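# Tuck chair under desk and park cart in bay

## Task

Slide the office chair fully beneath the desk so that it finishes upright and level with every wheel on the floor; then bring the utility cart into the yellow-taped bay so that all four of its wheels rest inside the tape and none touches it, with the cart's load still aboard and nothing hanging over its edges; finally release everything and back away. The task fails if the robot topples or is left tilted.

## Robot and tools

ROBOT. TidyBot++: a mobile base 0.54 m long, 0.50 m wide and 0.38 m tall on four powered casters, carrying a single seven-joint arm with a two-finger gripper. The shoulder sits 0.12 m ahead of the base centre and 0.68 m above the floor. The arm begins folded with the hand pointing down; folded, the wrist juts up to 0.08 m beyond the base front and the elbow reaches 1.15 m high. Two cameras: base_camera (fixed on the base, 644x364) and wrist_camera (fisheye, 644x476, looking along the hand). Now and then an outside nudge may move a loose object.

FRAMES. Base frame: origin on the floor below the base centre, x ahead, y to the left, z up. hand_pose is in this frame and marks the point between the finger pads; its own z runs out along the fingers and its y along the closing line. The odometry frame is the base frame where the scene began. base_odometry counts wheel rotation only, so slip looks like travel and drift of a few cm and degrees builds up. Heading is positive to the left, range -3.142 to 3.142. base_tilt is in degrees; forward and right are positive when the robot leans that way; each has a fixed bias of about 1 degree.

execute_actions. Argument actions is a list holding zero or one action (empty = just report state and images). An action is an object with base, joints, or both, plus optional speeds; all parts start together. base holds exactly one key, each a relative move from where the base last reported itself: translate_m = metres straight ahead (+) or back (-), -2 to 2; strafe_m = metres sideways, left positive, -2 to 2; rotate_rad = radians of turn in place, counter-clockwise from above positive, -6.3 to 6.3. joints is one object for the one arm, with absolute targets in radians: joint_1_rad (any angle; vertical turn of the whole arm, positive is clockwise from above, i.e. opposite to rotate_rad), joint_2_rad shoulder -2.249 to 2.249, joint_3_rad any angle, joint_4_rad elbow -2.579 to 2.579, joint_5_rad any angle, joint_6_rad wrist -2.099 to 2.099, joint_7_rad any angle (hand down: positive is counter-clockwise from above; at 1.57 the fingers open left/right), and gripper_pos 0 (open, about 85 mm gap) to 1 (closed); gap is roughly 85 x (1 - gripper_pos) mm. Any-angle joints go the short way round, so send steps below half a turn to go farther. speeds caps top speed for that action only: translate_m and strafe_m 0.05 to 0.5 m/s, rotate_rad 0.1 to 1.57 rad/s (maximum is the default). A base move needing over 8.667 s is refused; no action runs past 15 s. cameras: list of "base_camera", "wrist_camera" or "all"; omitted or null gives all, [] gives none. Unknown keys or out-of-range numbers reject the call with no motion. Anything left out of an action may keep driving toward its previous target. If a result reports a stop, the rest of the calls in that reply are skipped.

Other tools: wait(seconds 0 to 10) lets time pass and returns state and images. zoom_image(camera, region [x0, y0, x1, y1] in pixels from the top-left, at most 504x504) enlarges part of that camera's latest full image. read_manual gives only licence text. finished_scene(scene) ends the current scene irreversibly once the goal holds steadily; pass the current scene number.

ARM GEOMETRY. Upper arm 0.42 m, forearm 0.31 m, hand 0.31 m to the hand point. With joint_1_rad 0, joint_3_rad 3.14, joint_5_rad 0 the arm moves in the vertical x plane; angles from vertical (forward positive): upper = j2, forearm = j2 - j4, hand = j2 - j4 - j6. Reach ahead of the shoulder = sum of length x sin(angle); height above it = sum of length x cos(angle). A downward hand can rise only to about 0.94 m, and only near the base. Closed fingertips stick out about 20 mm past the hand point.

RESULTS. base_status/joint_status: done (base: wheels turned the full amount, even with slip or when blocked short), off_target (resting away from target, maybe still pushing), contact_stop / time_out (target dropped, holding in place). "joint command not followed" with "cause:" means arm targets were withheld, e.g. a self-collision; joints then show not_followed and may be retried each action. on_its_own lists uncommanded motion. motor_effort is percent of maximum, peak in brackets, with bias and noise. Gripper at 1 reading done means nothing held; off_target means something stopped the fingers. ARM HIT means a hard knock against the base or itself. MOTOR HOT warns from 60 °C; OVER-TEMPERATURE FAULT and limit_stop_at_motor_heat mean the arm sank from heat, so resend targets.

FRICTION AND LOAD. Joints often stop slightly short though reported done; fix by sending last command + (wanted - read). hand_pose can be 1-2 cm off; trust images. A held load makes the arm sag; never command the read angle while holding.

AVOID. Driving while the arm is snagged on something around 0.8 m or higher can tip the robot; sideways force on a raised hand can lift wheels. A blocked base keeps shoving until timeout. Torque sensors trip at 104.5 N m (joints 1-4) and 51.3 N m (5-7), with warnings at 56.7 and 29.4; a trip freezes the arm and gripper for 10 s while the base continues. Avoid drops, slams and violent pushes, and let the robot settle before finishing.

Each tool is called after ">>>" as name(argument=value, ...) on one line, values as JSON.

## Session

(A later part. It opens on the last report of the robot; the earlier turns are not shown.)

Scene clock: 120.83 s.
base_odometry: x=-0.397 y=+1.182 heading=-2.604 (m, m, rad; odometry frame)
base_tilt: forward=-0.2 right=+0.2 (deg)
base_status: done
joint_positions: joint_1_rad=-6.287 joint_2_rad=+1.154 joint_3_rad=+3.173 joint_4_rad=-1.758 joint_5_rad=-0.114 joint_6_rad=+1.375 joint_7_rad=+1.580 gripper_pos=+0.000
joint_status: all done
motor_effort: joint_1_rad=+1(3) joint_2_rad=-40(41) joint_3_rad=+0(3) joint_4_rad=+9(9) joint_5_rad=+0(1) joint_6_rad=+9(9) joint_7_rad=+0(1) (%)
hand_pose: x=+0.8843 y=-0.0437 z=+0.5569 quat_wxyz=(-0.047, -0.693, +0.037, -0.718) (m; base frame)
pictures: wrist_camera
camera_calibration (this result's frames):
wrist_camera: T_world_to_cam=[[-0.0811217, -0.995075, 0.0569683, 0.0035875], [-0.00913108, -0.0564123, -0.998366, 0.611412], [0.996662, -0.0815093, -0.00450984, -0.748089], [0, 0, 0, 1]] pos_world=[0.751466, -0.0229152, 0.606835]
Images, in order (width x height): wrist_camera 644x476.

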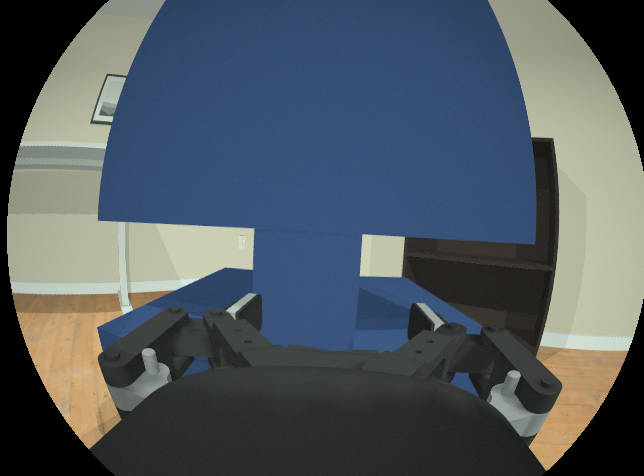

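>>> execute_actions(actions=[{"base":{"strafe_m":0.02}}], cameras=["wrist_camera"])

>>> execute_actions(actions=[{"base":{"translate_m":0.065},"speeds":{"translate_m":0.05}}], cameras=["wrist_camera"])

>>> execute_actions(actions=[{"joints":{"gripper_pos":1}}], cameras=["wrist_camera"])

Scene clock: 124.67 s.
base_odometry: x=-0.387 y=+1.164 heading=-2.604 (m, m, rad; odometry frame)
base_tilt: forward=-0.2 right=+0.2 (deg)
base_status: done
joint_positions: joint_1_rad=-6.289 joint_2_rad=+1.154 joint_3_rad=+3.173 joint_4_rad=-1.758 joint_5_rad=-0.114 joint_6_rad=+1.375 joint_7_rad=+1.580 gripper_pos=+0.000
joint_status: not commanded
motor_effort: joint_1_rad=+1(4) joint_2_rad=-40(42) joint_3_rad=+0(1) joint_4_rad=+9(10) joint_5_rad=+0(1) joint_6_rad=+9(9) joint_7_rad=+0(0) (%)
hand_pose: x=+0.8844 y=-0.0419 z=+0.5570 quat_wxyz=(-0.046, -0.694, +0.037, -0.718) (m; base frame)
pictures: wrist_camera
camera_calibration (this result's frames):
wrist_camera: T_world_to_cam=[[-0.0788136, -0.995261, 0.0569572, 0.0033204], [-0.00893087, -0.0564277, -0.998367, 0.611389], [0.996849, -0.0791935, -0.00444128, -0.748158], [0, 0, 0, 1]] pos_world=[0.751523, -0.0214453, 0.606879]
Images, in order (width x height): wrist_camera 644x476.

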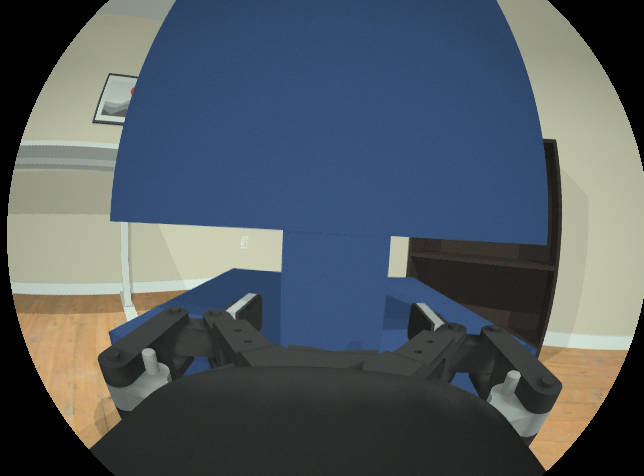

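Scene clock: 126.50 s.
base_odometry: x=-0.443 y=+1.131 heading=-2.603 (m, m, rad; odometry frame)
base_tilt: forward=-0.2 right=+0.2 (deg)
base_status: done
joint_positions: joint_1_rad=-6.289 joint_2_rad=+1.149 joint_3_rad=+3.173 joint_4_rad=-1.766 joint_5_rad=-0.114 joint_6_rad=+1.375 joint_7_rad=+1.582 gripper_pos=+0.000
joint_status: not commanded
motor_effort: joint_1_rad=+0(2) joint_2_rad=-39(43) joint_3_rad=+0(1) joint_4_rad=+10(17) joint_5_rad=+2(4) joint_6_rad=+7(9) joint_7_rad=+0(1) (%)
hand_pose: x=+0.8828 y=-0.0422 z=+0.5577 quat_wxyz=(-0.047, -0.694, +0.036, -0.717) (m; base frame)
pictures: wrist_camera
camera_calibration (this result's frames):
wrist_camera: T_world_to_cam=[[-0.0792656, -0.995101, 0.0590821, 0.00206392], [-0.011685, -0.058337, -0.998229, 0.614365], [0.996785, -0.0798155, -0.00700363, -0.745122], [0, 0, 0, 1]] pos_world=[0.750069, -0.0215783, 0.607936]
Images, in order (width x height): wrist_camera 644x476.

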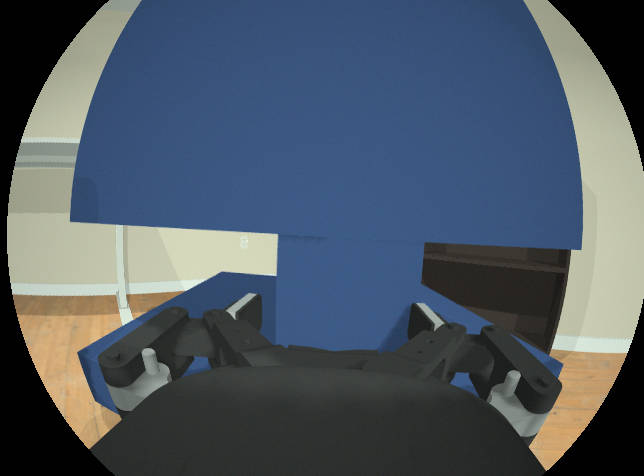

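Scene clock: 127.60 s.
base_odometry: x=-0.443 y=+1.131 heading=-2.604 (m, m, rad; odometry frame)
base_tilt: forward=-0.3 right=+0.3 (deg)
base_status: not commanded
joint_positions: joint_1_rad=-6.281 joint_2_rad=+1.147 joint_3_rad=+3.172 joint_4_rad=-1.777 joint_5_rad=-0.114 joint_6_rad=+1.375 joint_7_rad=+1.582 gripper_pos=+0.998
joint_status: all done
motor_effort: joint_1_rad=-1(7) joint_2_rad=-41(41) joint_3_rad=-1(4) joint_4_rad=+15(16) joint_5_rad=+2(5) joint_6_rad=+8(8) joint_7_rad=+0(1) (%)
hand_pose: x=+0.8792 y=-0.0480 z=+0.5549 quat_wxyz=(-0.050, -0.698, +0.039, -0.714) (m; base frame)
pictures: wrist_camera
camera_calibration (this result's frames):
wrist_camera: T_world_to_cam=[[-0.0865175, -0.994487, 0.0592516, 0.00247833], [-0.0216888, -0.0575804, -0.998105, 0.61996], [0.996014, -0.0876387, -0.0165875, -0.736421], [0, 0, 0, 1]] pos_world=[0.747147, -0.0263768, 0.606423]
Images, in order (width x height): wrist_camera 644x476.

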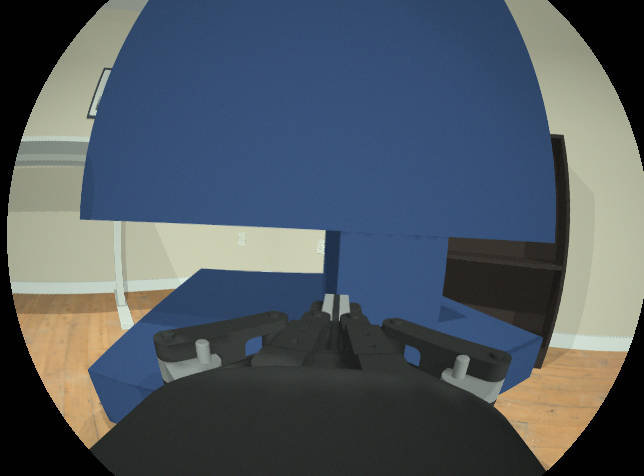

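>>> execute_actions(actions=[{"base":{"translate_m":-0.03}}], cameras=[])

>>> execute_actions(actions=[{"base":{"strafe_m":-0.055},"joints":{"gripper_pos":0,"joint_5_rad":-0.02}}], cameras=["wrist_camera"])

Scene clock: 131.10 s.
base_odometry: x=-0.417 y=+1.146 heading=-2.604 (m, m, rad; odometry frame)
base_tilt: forward=-0.2 right=+0.3 (deg)
base_status: done
joint_positions: joint_1_rad=-6.281 joint_2_rad=+1.147 joint_3_rad=+3.172 joint_4_rad=-1.751 joint_5_rad=-0.114 joint_6_rad=+1.375 joint_7_rad=+1.582 gripper_pos=+0.999
joint_status: not commanded
motor_effort: joint_1_rad=+1(4) joint_2_rad=-40(41) joint_3_rad=+0(2) joint_4_rad=+8(13) joint_5_rad=+0(2) joint_6_rad=+9(9) joint_7_rad=+0(0) (%)
hand_pose: x=+0.8870 y=-0.0477 z=+0.5650 quat_wxyz=(-0.049, -0.688, +0.039, -0.723) (m; base frame)
pictures: none
No camera images: the call's "cameras" was empty. Leave "cameras" out to get every camera's image.

Scene clock: 132.27 s.
base_odometry: x=-0.445 y=+1.194 heading=-2.603 (m, m, rad; odometry frame)
base_tilt: forward=-0.2 right=+0.3 (deg)
base_status: done
joint_positions: joint_1_rad=-6.277 joint_2_rad=+1.147 joint_3_rad=+3.173 joint_4_rad=-1.751 joint_5_rad=-0.029 joint_6_rad=+1.375 joint_7_rad=+1.582 gripper_pos=+0.000
joint_status: all done
motor_effort: joint_1_rad=+1(3) joint_2_rad=-40(42) joint_3_rad=+0(3) joint_4_rad=+9(10) joint_5_rad=+0(2) joint_6_rad=+8(9) joint_7_rad=+0(0) (%)
hand_pose: x=+0.8890 y=-0.0254 z=+0.5648 quat_wxyz=(-0.029, -0.690, +0.005, -0.724) (m; base frame)
pictures: wrist_camera
camera_calibration (this result's frames):
wrist_camera: T_world_to_cam=[[-0.0094543, -0.99686, 0.078622, -0.0542756], [0.00742807, -0.0786933, -0.996871, 0.604198], [0.999928, -0.00884071, 0.00814873, -0.759525], [0, 0, 0, 1]] pos_world=[0.754469, -0.0132735, 0.612764]
Images, in order (width x height): wrist_camera 644x476.

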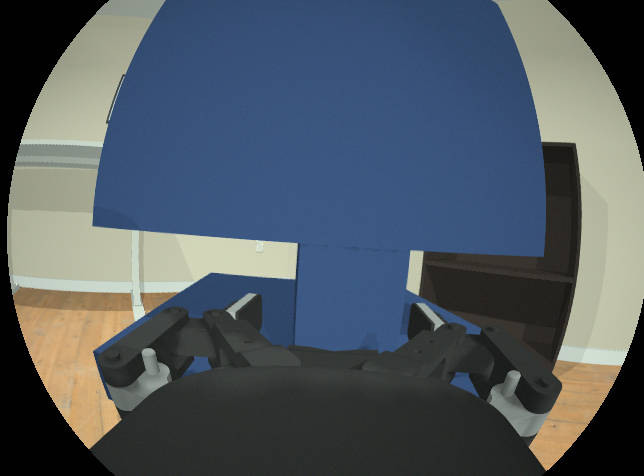

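>>> execute_actions(actions=[{"base":{"strafe_m":-0.042},"joints":{"joint_5_rad":0.08,"joint_7_rad":1.68,"joint_2_rad":1.17}}], cameras=["wrist_camera"])

>>> execute_actions(actions=[{"base":{"translate_m":0.03}}], cameras=["wrist_camera"])

Scene clock: 136.23 s.
base_odometry: x=-0.467 y=+1.230 heading=-2.603 (m, m, rad; odometry frame)
base_tilt: forward=-0.3 right=+0.3 (deg)
base_status: done
joint_positions: joint_1_rad=-6.276 joint_2_rad=+1.161 joint_3_rad=+3.173 joint_4_rad=-1.751 joint_5_rad=+0.072 joint_6_rad=+1.375 joint_7_rad=+1.668 gripper_pos=+0.000
joint_status: all done
motor_effort: joint_1_rad=+1(3) joint_2_rad=-40(40) joint_3_rad=+0(3) joint_4_rad=+8(9) joint_5_rad=-1(1) joint_6_rad=+9(9) joint_7_rad=+0(0) (%)
hand_pose: x=+0.8871 y=+0.0044 z=+0.5526 quat_wxyz=(-0.033, -0.693, -0.067, -0.717) (m; base frame)
pictures: wrist_camera
camera_calibration (this result's frames):
wrist_camera: T_world_to_cam=[[0.0850878, -0.978786, 0.186381, -0.167097], [0.00246596, -0.186852, -0.982385, 0.591259], [0.99637, 0.0840486, -0.0134852, -0.742585], [0, 0, 0, 1]] pos_world=[0.75265, 0.0093394, 0.601974]
Images, in order (width x height): wrist_camera 644x476.

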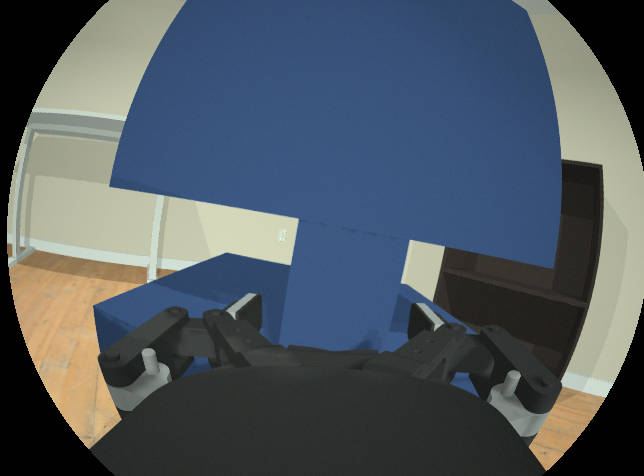

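Scene clock: 137.07 s.
base_odometry: x=-0.493 y=+1.214 heading=-2.604 (m, m, rad; odometry frame)
base_tilt: forward=-0.2 right=+0.3 (deg)
base_status: done
joint_positions: joint_1_rad=-6.276 joint_2_rad=+1.162 joint_3_rad=+3.173 joint_4_rad=-1.751 joint_5_rad=+0.072 joint_6_rad=+1.375 joint_7_rad=+1.668 gripper_pos=+0.000
joint_status: not commanded
motor_effort: joint_1_rad=+1(0) joint_2_rad=-40(44) joint_3_rad=-1(2) joint_4_rad=+9(10) joint_5_rad=+0(0) joint_6_rad=+8(10) joint_7_rad=+0(0) (%)
hand_pose: x=+0.8871 y=+0.0045 z=+0.5519 quat_wxyz=(-0.033, -0.693, -0.067, -0.717) (m; base frame)
pictures: wrist_camera
camera_calibration (this result's frames):
wrist_camera: T_world_to_cam=[[0.0852687, -0.978782, 0.18632, -0.167064], [0.00178544, -0.186851, -0.982387, 0.591226], [0.996356, 0.0840995, -0.014185, -0.742158], [0, 0, 0, 1]] pos_world=[0.752643, 0.00936746, 0.601412]
Images, in order (width x height): wrist_camera 644x476.

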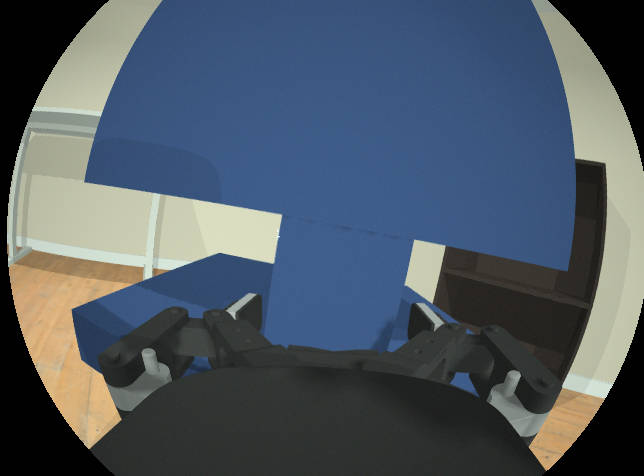

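>>> execute_actions(actions=[{"joints":{"joint_7_rad":1.48}}], cameras=["wrist_camera"])

>>> execute_actions(actions=[{"base":{"translate_m":0.045},"speeds":{"translate_m":0.05}}], cameras=["wrist_camera"])

Scene clock: 140.10 s.
base_odometry: x=-0.493 y=+1.214 heading=-2.604 (m, m, rad; odometry frame)
base_tilt: forward=-0.2 right=+0.3 (deg)
base_status: not commanded
joint_positions: joint_1_rad=-6.276 joint_2_rad=+1.162 joint_3_rad=+3.173 joint_4_rad=-1.751 joint_5_rad=+0.072 joint_6_rad=+1.375 joint_7_rad=+1.480 gripper_pos=+0.000
joint_status: all done
motor_effort: joint_1_rad=+1(1) joint_2_rad=-40(40) joint_3_rad=-1(1) joint_4_rad=+8(8) joint_5_rad=+0(0) joint_6_rad=+9(9) joint_7_rad=+0(0) (%)
hand_pose: x=+0.8871 y=+0.0045 z=+0.5519 quat_wxyz=(+0.035, -0.696, -0.002, -0.717) (m; base frame)
pictures: wrist_camera
camera_calibration (this result's frames):
wrist_camera: T_world_to_cam=[[0.0917985, -0.995778, -0.000136554, -0.0698728], [-0.00732731, -0.000538359, -0.999973, 0.608183], [0.995751, 0.091797, -0.0073458, -0.745429], [0, 0, 0, 1]] pos_world=[0.753132, -0.000822131, 0.602681]
Images, in order (width x height): wrist_camera 644x476.

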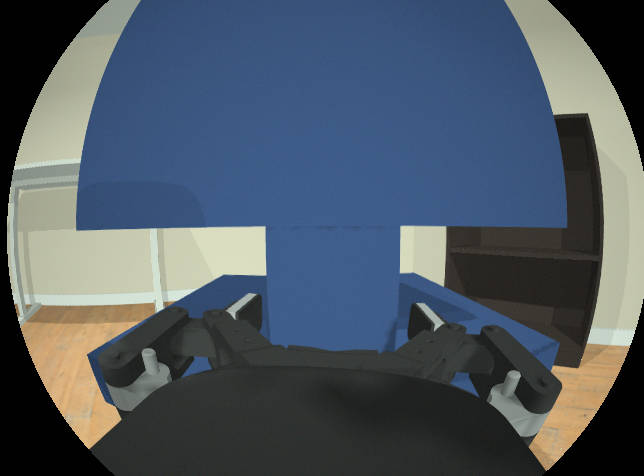

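Scene clock: 141.47 s.
base_odometry: x=-0.532 y=+1.191 heading=-2.604 (m, m, rad; odometry frame)
base_tilt: forward=-0.2 right=+0.3 (deg)
base_status: done
joint_positions: joint_1_rad=-6.283 joint_2_rad=+1.162 joint_3_rad=+3.173 joint_4_rad=-1.751 joint_5_rad=+0.072 joint_6_rad=+1.375 joint_7_rad=+1.480 gripper_pos=+0.000
joint_status: not commanded
motor_effort: joint_1_rad=+3(4) joint_2_rad=-40(41) joint_3_rad=+0(2) joint_4_rad=+8(10) joint_5_rad=-1(3) joint_6_rad=+8(9) joint_7_rad=+0(0) (%)
hand_pose: x=+0.8870 y=+0.0096 z=+0.5519 quat_wxyz=(+0.037, -0.696, -0.005, -0.717) (m; base frame)
pictures: wrist_camera
camera_calibration (this result's frames):
wrist_camera: T_world_to_cam=[[0.0984902, -0.995138, -0.000135174, -0.0706851], [-0.0073944, -0.000596003, -0.999972, 0.608191], [0.995111, 0.0984885, -0.00741715, -0.745303], [0, 0, 0, 1]] pos_world=[0.753118, 0.00342482, 0.602637]
Images, in order (width x height): wrist_camera 644x476.

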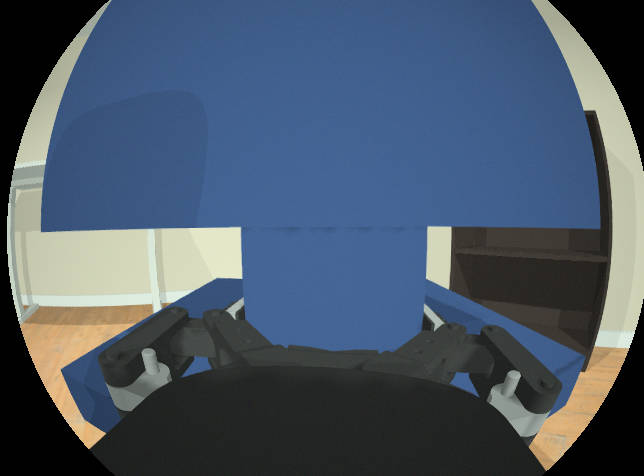

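>>> execute_actions(actions=[{"joints":{"gripper_pos":1}}], cameras=[])

>>> execute_actions(actions=[{"base":{"rotate_rad":0.74},"speeds":{"rotate_rad":0.15}}], cameras=["wrist_camera"])

>>> execute_actions(actions=[{"base":{"translate_m":0.6},"speeds":{"translate_m":0.2}}])

Scene clock: 144.53 s.
base_odometry: x=-0.532 y=+1.191 heading=-2.604 (m, m, rad; odometry frame)
base_tilt: forward=-0.2 right=+0.3 (deg)
base_status: not commanded
joint_positions: joint_1_rad=-6.283 joint_2_rad=+1.161 joint_3_rad=+3.174 joint_4_rad=-1.756 joint_5_rad=+0.076 joint_6_rad=+1.376 joint_7_rad=+1.480 gripper_pos=+0.077
joint_status: gripper_pos off_target (ended at +0.077, target +1.000)
motor_effort: joint_1_rad=+2(6) joint_2_rad=-39(43) joint_3_rad=-1(4) joint_4_rad=+10(13) joint_5_rad=-1(4) joint_6_rad=+7(11) joint_7_rad=-1(2) (%)
hand_pose: x=+0.8857 y=+0.0110 z=+0.5517 quat_wxyz=(+0.038, -0.697, -0.006, -0.716) (m; base frame)
pictures: none
No camera images: the call's "cameras" was empty. Leave "cameras" out to get every camera's image.

Scene clock: 153.47 s.
base_odometry: x=-0.532 y=+1.192 heading=-1.876 (m, m, rad; odometry frame)
base_tilt: forward=-0.2 right=+0.3 (deg)
base_status: rotate_rad time_out (by the wheels' count: +0.728 of +0.740)
joint_positions: joint_1_rad=-6.171 joint_2_rad=+1.163 joint_3_rad=+3.236 joint_4_rad=-1.758 joint_5_rad=-0.050 joint_6_rad=+1.376 joint_7_rad=+1.473 gripper_pos=+0.090
joint_status: not commanded
motor_effort: joint_1_rad=-20(34) joint_2_rad=-38(41) joint_3_rad=-10(15) joint_4_rad=+8(14) joint_5_rad=+17(29) joint_6_rad=+9(13) joint_7_rad=+2(5) (%)
hand_pose: x=+0.8732 y=-0.1391 z=+0.5520 quat_wxyz=(-0.062, -0.692, +0.076, -0.716) (m; base frame)
pictures: wrist_camera
camera_calibration (this result's frames):
wrist_camera: T_world_to_cam=[[-0.155934, -0.987509, 0.0225901, -0.00660462], [-0.0100824, -0.0212774, -0.999723, 0.607521], [0.987716, -0.156118, -0.0066386, -0.7463], [0, 0, 0, 1]] pos_world=[0.742228, -0.110107, 0.602548]
Images, in order (width x height): wrist_camera 644x476.

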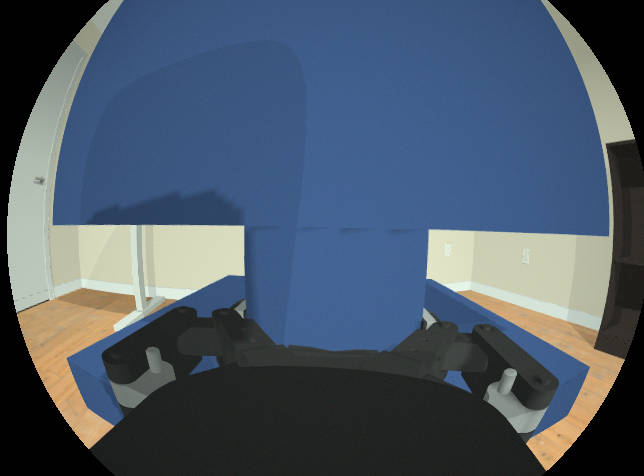

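not run: a stop came earlier in this reply.

>>> execute_actions(actions=[{"base":{"rotate_rad":0.06},"joints":{"joint_1_rad":-0.15},"speeds":{"rotate_rad":0.15}}], cameras=[])

>>> execute_actions(actions=[{"base":{"translate_m":0.6},"speeds":{"translate_m":0.2}}])

Scene clock: 157.60 s.
base_odometry: x=-0.532 y=+1.191 heading=-1.828 (m, m, rad; odometry frame)
base_tilt: forward=-0.3 right=+0.3 (deg)
base_status: rotate_rad time_out (by the wheels' count: +0.048 of +0.060)
joint_positions: joint_1_rad=-6.326 joint_2_rad=+1.165 joint_3_rad=+3.246 joint_4_rad=-1.756 joint_5_rad=-0.043 joint_6_rad=+1.376 joint_7_rad=+1.469 gripper_pos=+0.093
joint_status: joint_1_rad off_target (ended at -6.326, target -6.433)
motor_effort: joint_1_rad=-19(38) joint_2_rad=-37(42) joint_3_rad=-11(19) joint_4_rad=+7(12) joint_5_rad=+16(32) joint_6_rad=+9(14) joint_7_rad=-1(6) (%)
hand_pose: x=+0.8862 y=-0.0232 z=+0.5516 quat_wxyz=(-0.008, -0.695, +0.019, -0.718) (m; base frame)
pictures: none
No camera images: the call's "cameras" was empty. Leave "cameras" out to get every camera's image.

not run: a stop came earlier in this reply.

>>> execute_actions(actions=[{"base":{"translate_m":0.7},"joints":{"joint_1_rad":-0.07},"speeds":{"translate_m":0.2}}])

Scene clock: 162.73 s.
base_odometry: x=-0.709 y=+0.514 heading=-1.827 (m, m, rad; odometry frame)
base_tilt: forward=-0.2 right=+0.3 (deg)
base_status: done
joint_positions: joint_1_rad=-6.373 joint_2_rad=+1.162 joint_3_rad=+3.186 joint_4_rad=-1.766 joint_5_rad=+0.099 joint_6_rad=+1.393 joint_7_rad=+1.493 gripper_pos=+0.093
joint_status: all done
motor_effort: joint_1_rad=+8(17) joint_2_rad=-39(41) joint_3_rad=+0(10) joint_4_rad=+10(18) joint_5_rad=-6(14) joint_6_rad=+8(10) joint_7_rad=-5(5) (%)
hand_pose: x=+0.8778 y=+0.0810 z=+0.5517 quat_wxyz=(+0.067, -0.694, -0.054, -0.715) (m; base frame)
pictures: base_camera, wrist_camera
camera_calibration (this result's frames):
wrist_camera: T_world_to_cam=[[0.208506, -0.977562, 0.0299483, -0.113348], [-0.000536279, -0.0307356, -0.999527, 0.604141], [0.978021, 0.208392, -0.00693282, -0.737315], [0, 0, 0, 1]] pos_world=[0.745067, 0.0614142, 0.602138]
Images, in order (width x height): base_camera 644x364, wrist_camera 644x476.

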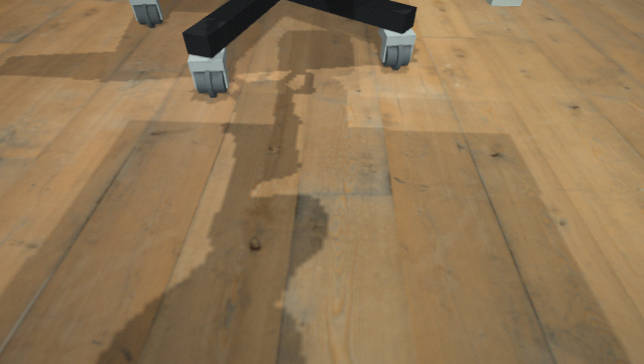

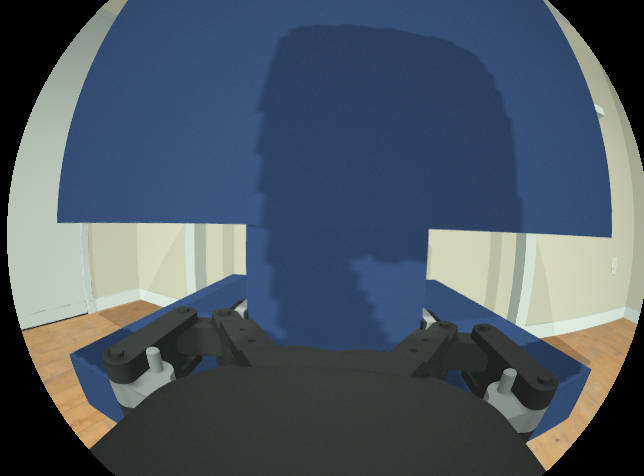

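>>> execute_actions(actions=[{"base":{"strafe_m":0.2},"joints":{"joint_1_rad":0},"speeds":{"strafe_m":0.1}}], cameras=[])

>>> execute_actions(actions=[{"base":{"translate_m":0.25},"speeds":{"translate_m":0.12}}])

Scene clock: 168.37 s.
base_odometry: x=-0.516 y=+0.463 heading=-1.827 (m, m, rad; odometry frame)
base_tilt: forward=-0.3 right=+0.3 (deg)
base_status: done
joint_positions: joint_1_rad=-6.222 joint_2_rad=+1.162 joint_3_rad=+3.202 joint_4_rad=-1.770 joint_5_rad=+0.024 joint_6_rad=+1.393 joint_7_rad=+1.495 gripper_pos=+0.093
joint_status: joint_1_rad off_target (ended at -6.222, target -6.283)
motor_effort: joint_1_rad=-11(13) joint_2_rad=-40(42) joint_3_rad=-7(9) joint_4_rad=+11(14) joint_5_rad=+9(12) joint_6_rad=+8(11) joint_7_rad=-2(6) (%)
hand_pose: x=+0.8794 y=-0.0632 z=+0.5516 quat_wxyz=(-0.016, -0.695, +0.026, -0.718) (m; base frame)
pictures: none
No camera images: the call's "cameras" was empty. Leave "cameras" out to get every camera's image.

Scene clock: 171.03 s.
base_odometry: x=-0.579 y=+0.221 heading=-1.826 (m, m, rad; odometry frame)
base_tilt: forward=-0.3 right=+0.3 (deg)
base_status: done
joint_positions: joint_1_rad=-6.277 joint_2_rad=+1.162 joint_3_rad=+3.192 joint_4_rad=-1.768 joint_5_rad=+0.069 joint_6_rad=+1.395 joint_7_rad=+1.495 gripper_pos=+0.093
joint_status: not commanded
on_its_own: joint_1_rad moved -0.055 to your old target -6.283
motor_effort: joint_1_rad=+3(12) joint_2_rad=-39(42) joint_3_rad=-1(8) joint_4_rad=+10(17) joint_5_rad=-2(9) joint_6_rad=+7(9) joint_7_rad=-3(3) (%)
hand_pose: x=+0.8820 y=-0.0034 z=+0.5517 quat_wxyz=(+0.021, -0.695, -0.010, -0.718) (m; base frame)
pictures: base_camera, wrist_camera
camera_calibration (this result's frames):
wrist_camera: T_world_to_cam=[[0.0826111, -0.996103, 0.0308833, -0.0862225], [-0.00316091, -0.0312509, -0.999507, 0.603858], [0.996577, 0.0824727, -0.00573027, -0.741272], [0, 0, 0, 1]] pos_world=[0.747766, -0.00588069, 0.601975]
Images, in order (width x height): base_camera 644x364, wrist_camera 644x476.

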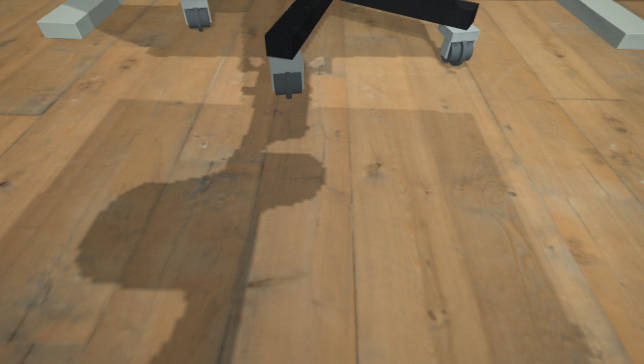

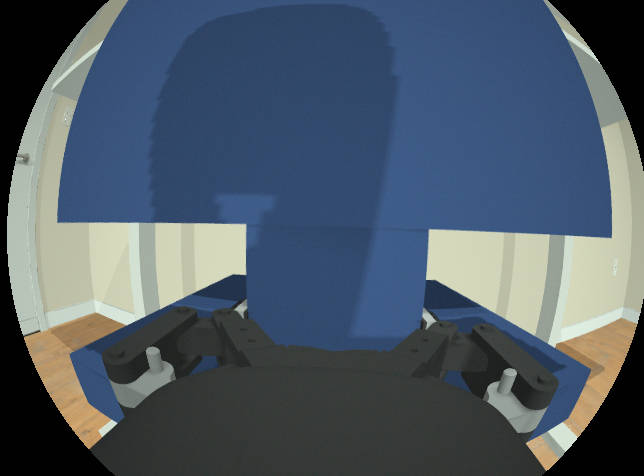

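>>> execute_actions(actions=[{"base":{"translate_m":0.05},"speeds":{"translate_m":0.05}}], cameras=[])

>>> execute_actions(actions=[{"base":{"translate_m":0.03},"speeds":{"translate_m":0.05}}])

Scene clock: 173.73 s.
base_odometry: x=-0.591 y=+0.173 heading=-1.826 (m, m, rad; odometry frame)
base_tilt: forward=-0.3 right=+0.3 (deg)
base_status: done
joint_positions: joint_1_rad=-6.283 joint_2_rad=+1.158 joint_3_rad=+3.190 joint_4_rad=-1.778 joint_5_rad=+0.079 joint_6_rad=+1.397 joint_7_rad=+1.495 gripper_pos=+0.093
joint_status: not commanded
motor_effort: joint_1_rad=+2(5) joint_2_rad=-36(41) joint_3_rad=-2(4) joint_4_rad=+11(16) joint_5_rad=+0(4) joint_6_rad=+4(9) joint_7_rad=-4(4) (%)
hand_pose: x=+0.8792 y=+0.0054 z=+0.5512 quat_wxyz=(+0.027, -0.697, -0.016, -0.716) (m; base frame)
pictures: none
No camera images: the call's "cameras" was empty. Leave "cameras" out to get every camera's image.

Scene clock: 174.87 s.
base_odometry: x=-0.598 y=+0.145 heading=-1.826 (m, m, rad; odometry frame)
base_tilt: forward=-0.3 right=+0.3 (deg)
base_status: done
joint_positions: joint_1_rad=-6.291 joint_2_rad=+1.141 joint_3_rad=+3.181 joint_4_rad=-1.845 joint_5_rad=+0.055 joint_6_rad=+1.428 joint_7_rad=+1.507 gripper_pos=+0.093
joint_status: not commanded
motor_effort: joint_1_rad=+4(5) joint_2_rad=-33(40) joint_3_rad=+0(4) joint_4_rad=+24(28) joint_5_rad=+7(8) joint_6_rad=-2(6) joint_7_rad=-6(7) (%)
hand_pose: x=+0.8615 y=+0.0068 z=+0.5500 quat_wxyz=(+0.023, -0.703, -0.009, -0.711) (m; base frame)
pictures: base_camera, wrist_camera
camera_calibration (this result's frames):
wrist_camera: T_world_to_cam=[[0.0853754, -0.99603, 0.0252207, -0.0735808], [-0.0246001, -0.0274127, -0.999321, 0.620752], [0.996045, 0.084697, -0.0268428, -0.709605], [0, 0, 0, 1]] pos_world=[0.728351, 0.00382924, 0.603138]
Images, in order (width x height): base_camera 644x364, wrist_camera 644x476.

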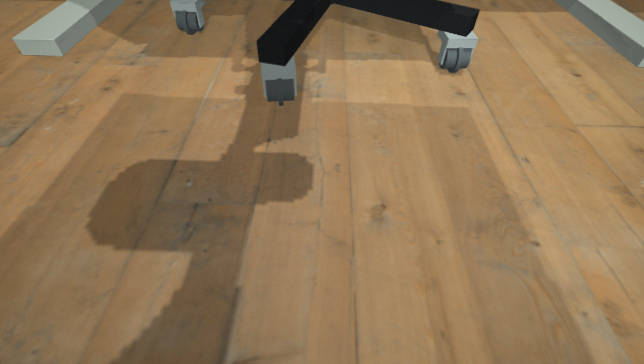

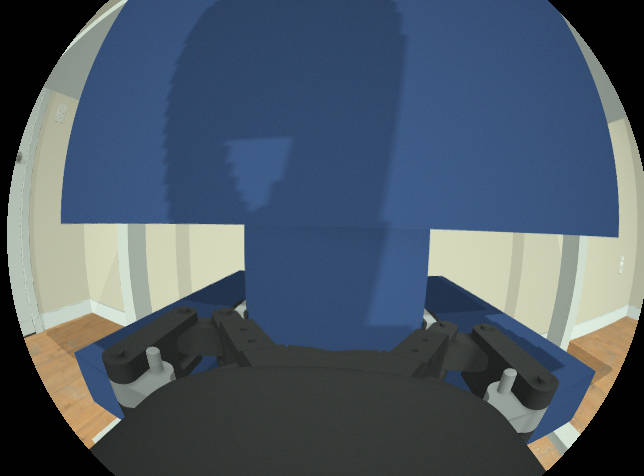

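Contact. Release and retreat.

>>> execute_actions(actions=[{"joints":{"gripper_pos":0}}], cameras=[])

>>> execute_actions(actions=[{"base":{"translate_m":-0.55}}])

>>> execute_actions(actions=[{"joints":{"joint_2_rad":-0.34,"joint_4_rad":-2.5,"joint_6_rad":0.1,"joint_1_rad":-1.0,"joint_5_rad":0}}], cameras=["wrist_camera"])

Scene clock: 179.07 s.
base_odometry: x=-0.599 y=+0.144 heading=-1.826 (m, m, rad; odometry frame)
base_tilt: forward=-0.3 right=+0.3 (deg)
base_status: not commanded
joint_positions: joint_1_rad=-6.290 joint_2_rad=+1.165 joint_3_rad=+3.181 joint_4_rad=-1.778 joint_5_rad=+0.064 joint_6_rad=+1.425 joint_7_rad=+1.503 gripper_pos=+0.000
joint_status: all done
motor_effort: joint_1_rad=+2(5) joint_2_rad=-39(41) joint_3_rad=-1(2) joint_4_rad=+14(24) joint_5_rad=-1(7) joint_6_rad=+6(9) joint_7_rad=+0(6) (%)
hand_pose: x=+0.8781 y=+0.0098 z=+0.5551 quat_wxyz=(+0.027, -0.689, -0.013, -0.724) (m; base frame)
pictures: none
No camera images: the call's "cameras" was empty. Leave "cameras" out to get every camera's image.

Scene clock: 181.63 s.
base_odometry: x=-0.460 y=+0.677 heading=-1.826 (m, m, rad; odometry frame)
base_tilt: forward=-0.3 right=+0.3 (deg)
base_status: done
joint_positions: joint_1_rad=-6.288 joint_2_rad=+1.165 joint_3_rad=+3.180 joint_4_rad=-1.753 joint_5_rad=+0.065 joint_6_rad=+1.423 joint_7_rad=+1.502 gripper_pos=+0.000
joint_status: not commanded
motor_effort: joint_1_rad=+1(4) joint_2_rad=-40(42) joint_3_rad=-1(3) joint_4_rad=+9(13) joint_5_rad=+0(1) joint_6_rad=+8(9) joint_7_rad=+0(0) (%)
hand_pose: x=+0.8854 y=+0.0088 z=+0.5638 quat_wxyz=(+0.027, -0.681, -0.013, -0.732) (m; base frame)
pictures: base_camera, wrist_camera
camera_calibration (this result's frames):
wrist_camera: T_world_to_cam=[[0.0940199, -0.99518, 0.0278698, -0.0831632], [0.0369707, -0.0244845, -0.999016, 0.580463], [0.994884, 0.0949578, 0.0344905, -0.766889], [0, 0, 0, 1]] pos_world=[0.749324, 0.00427203, 0.60866]
Images, in order (width x height): base_camera 644x364, wrist_camera 644x476.

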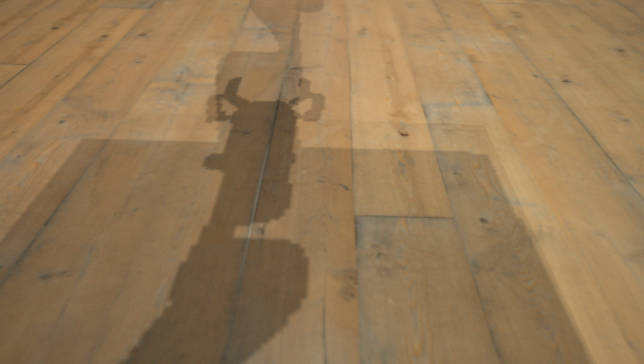

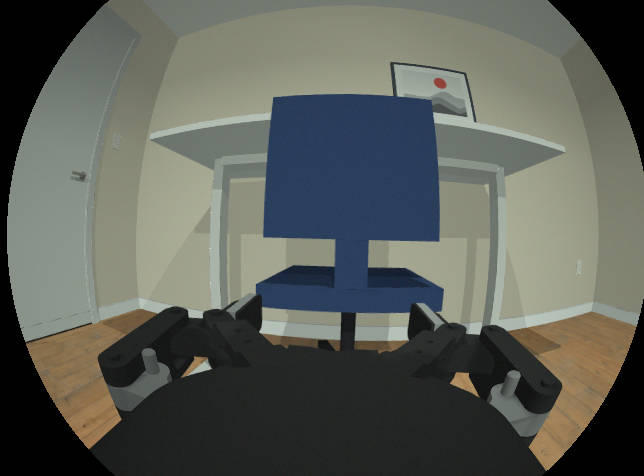

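Scene clock: 184.37 s.
base_odometry: x=-0.460 y=+0.677 heading=-1.826 (m, m, rad; odometry frame)
base_tilt: forward=-0.3 right=+0.3 (deg)
base_status: not commanded
joint_positions: joint_1_rad=-7.267 joint_2_rad=-0.333 joint_3_rad=+3.176 joint_4_rad=-2.485 joint_5_rad=+0.024 joint_6_rad=+0.143 joint_7_rad=+1.502 gripper_pos=+0.000
joint_status: all done
motor_effort: joint_1_rad=+1(3) joint_2_rad=-6(43) joint_3_rad=+0(2) joint_4_rad=+18(19) joint_5_rad=+0(1) joint_6_rad=+8(9) joint_7_rad=+0(0) (%)
hand_pose: x=+0.3543 y=+0.3325 z=+0.7746 quat_wxyz=(+0.262, -0.760, -0.368, -0.468) (m; base frame)
pictures: wrist_camera
camera_calibration (this result's frames):
wrist_camera: T_world_to_cam=[[0.836089, -0.547749, -0.0304488, -0.0834522], [-0.273717, -0.368416, -0.888453, 0.957429], [0.475431, 0.75116, -0.457956, 0.0707538], [0, 0, 0, 1]] pos_world=[0.2982, 0.253874, 0.880492]
Images, in order (width x height): wrist_camera 644x476.

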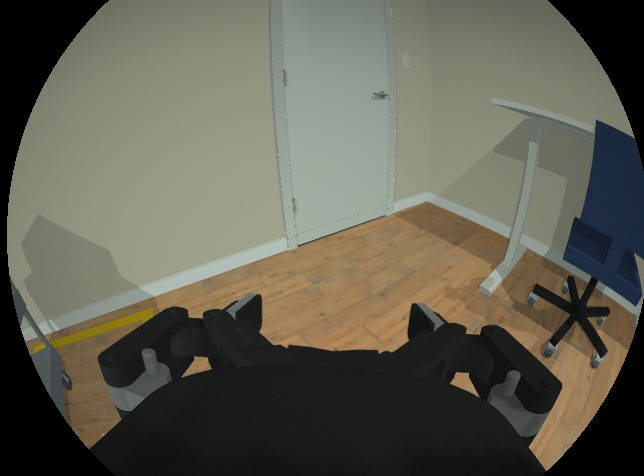

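>>> finished_scene(scene=1)

The scene is finished: the task was done.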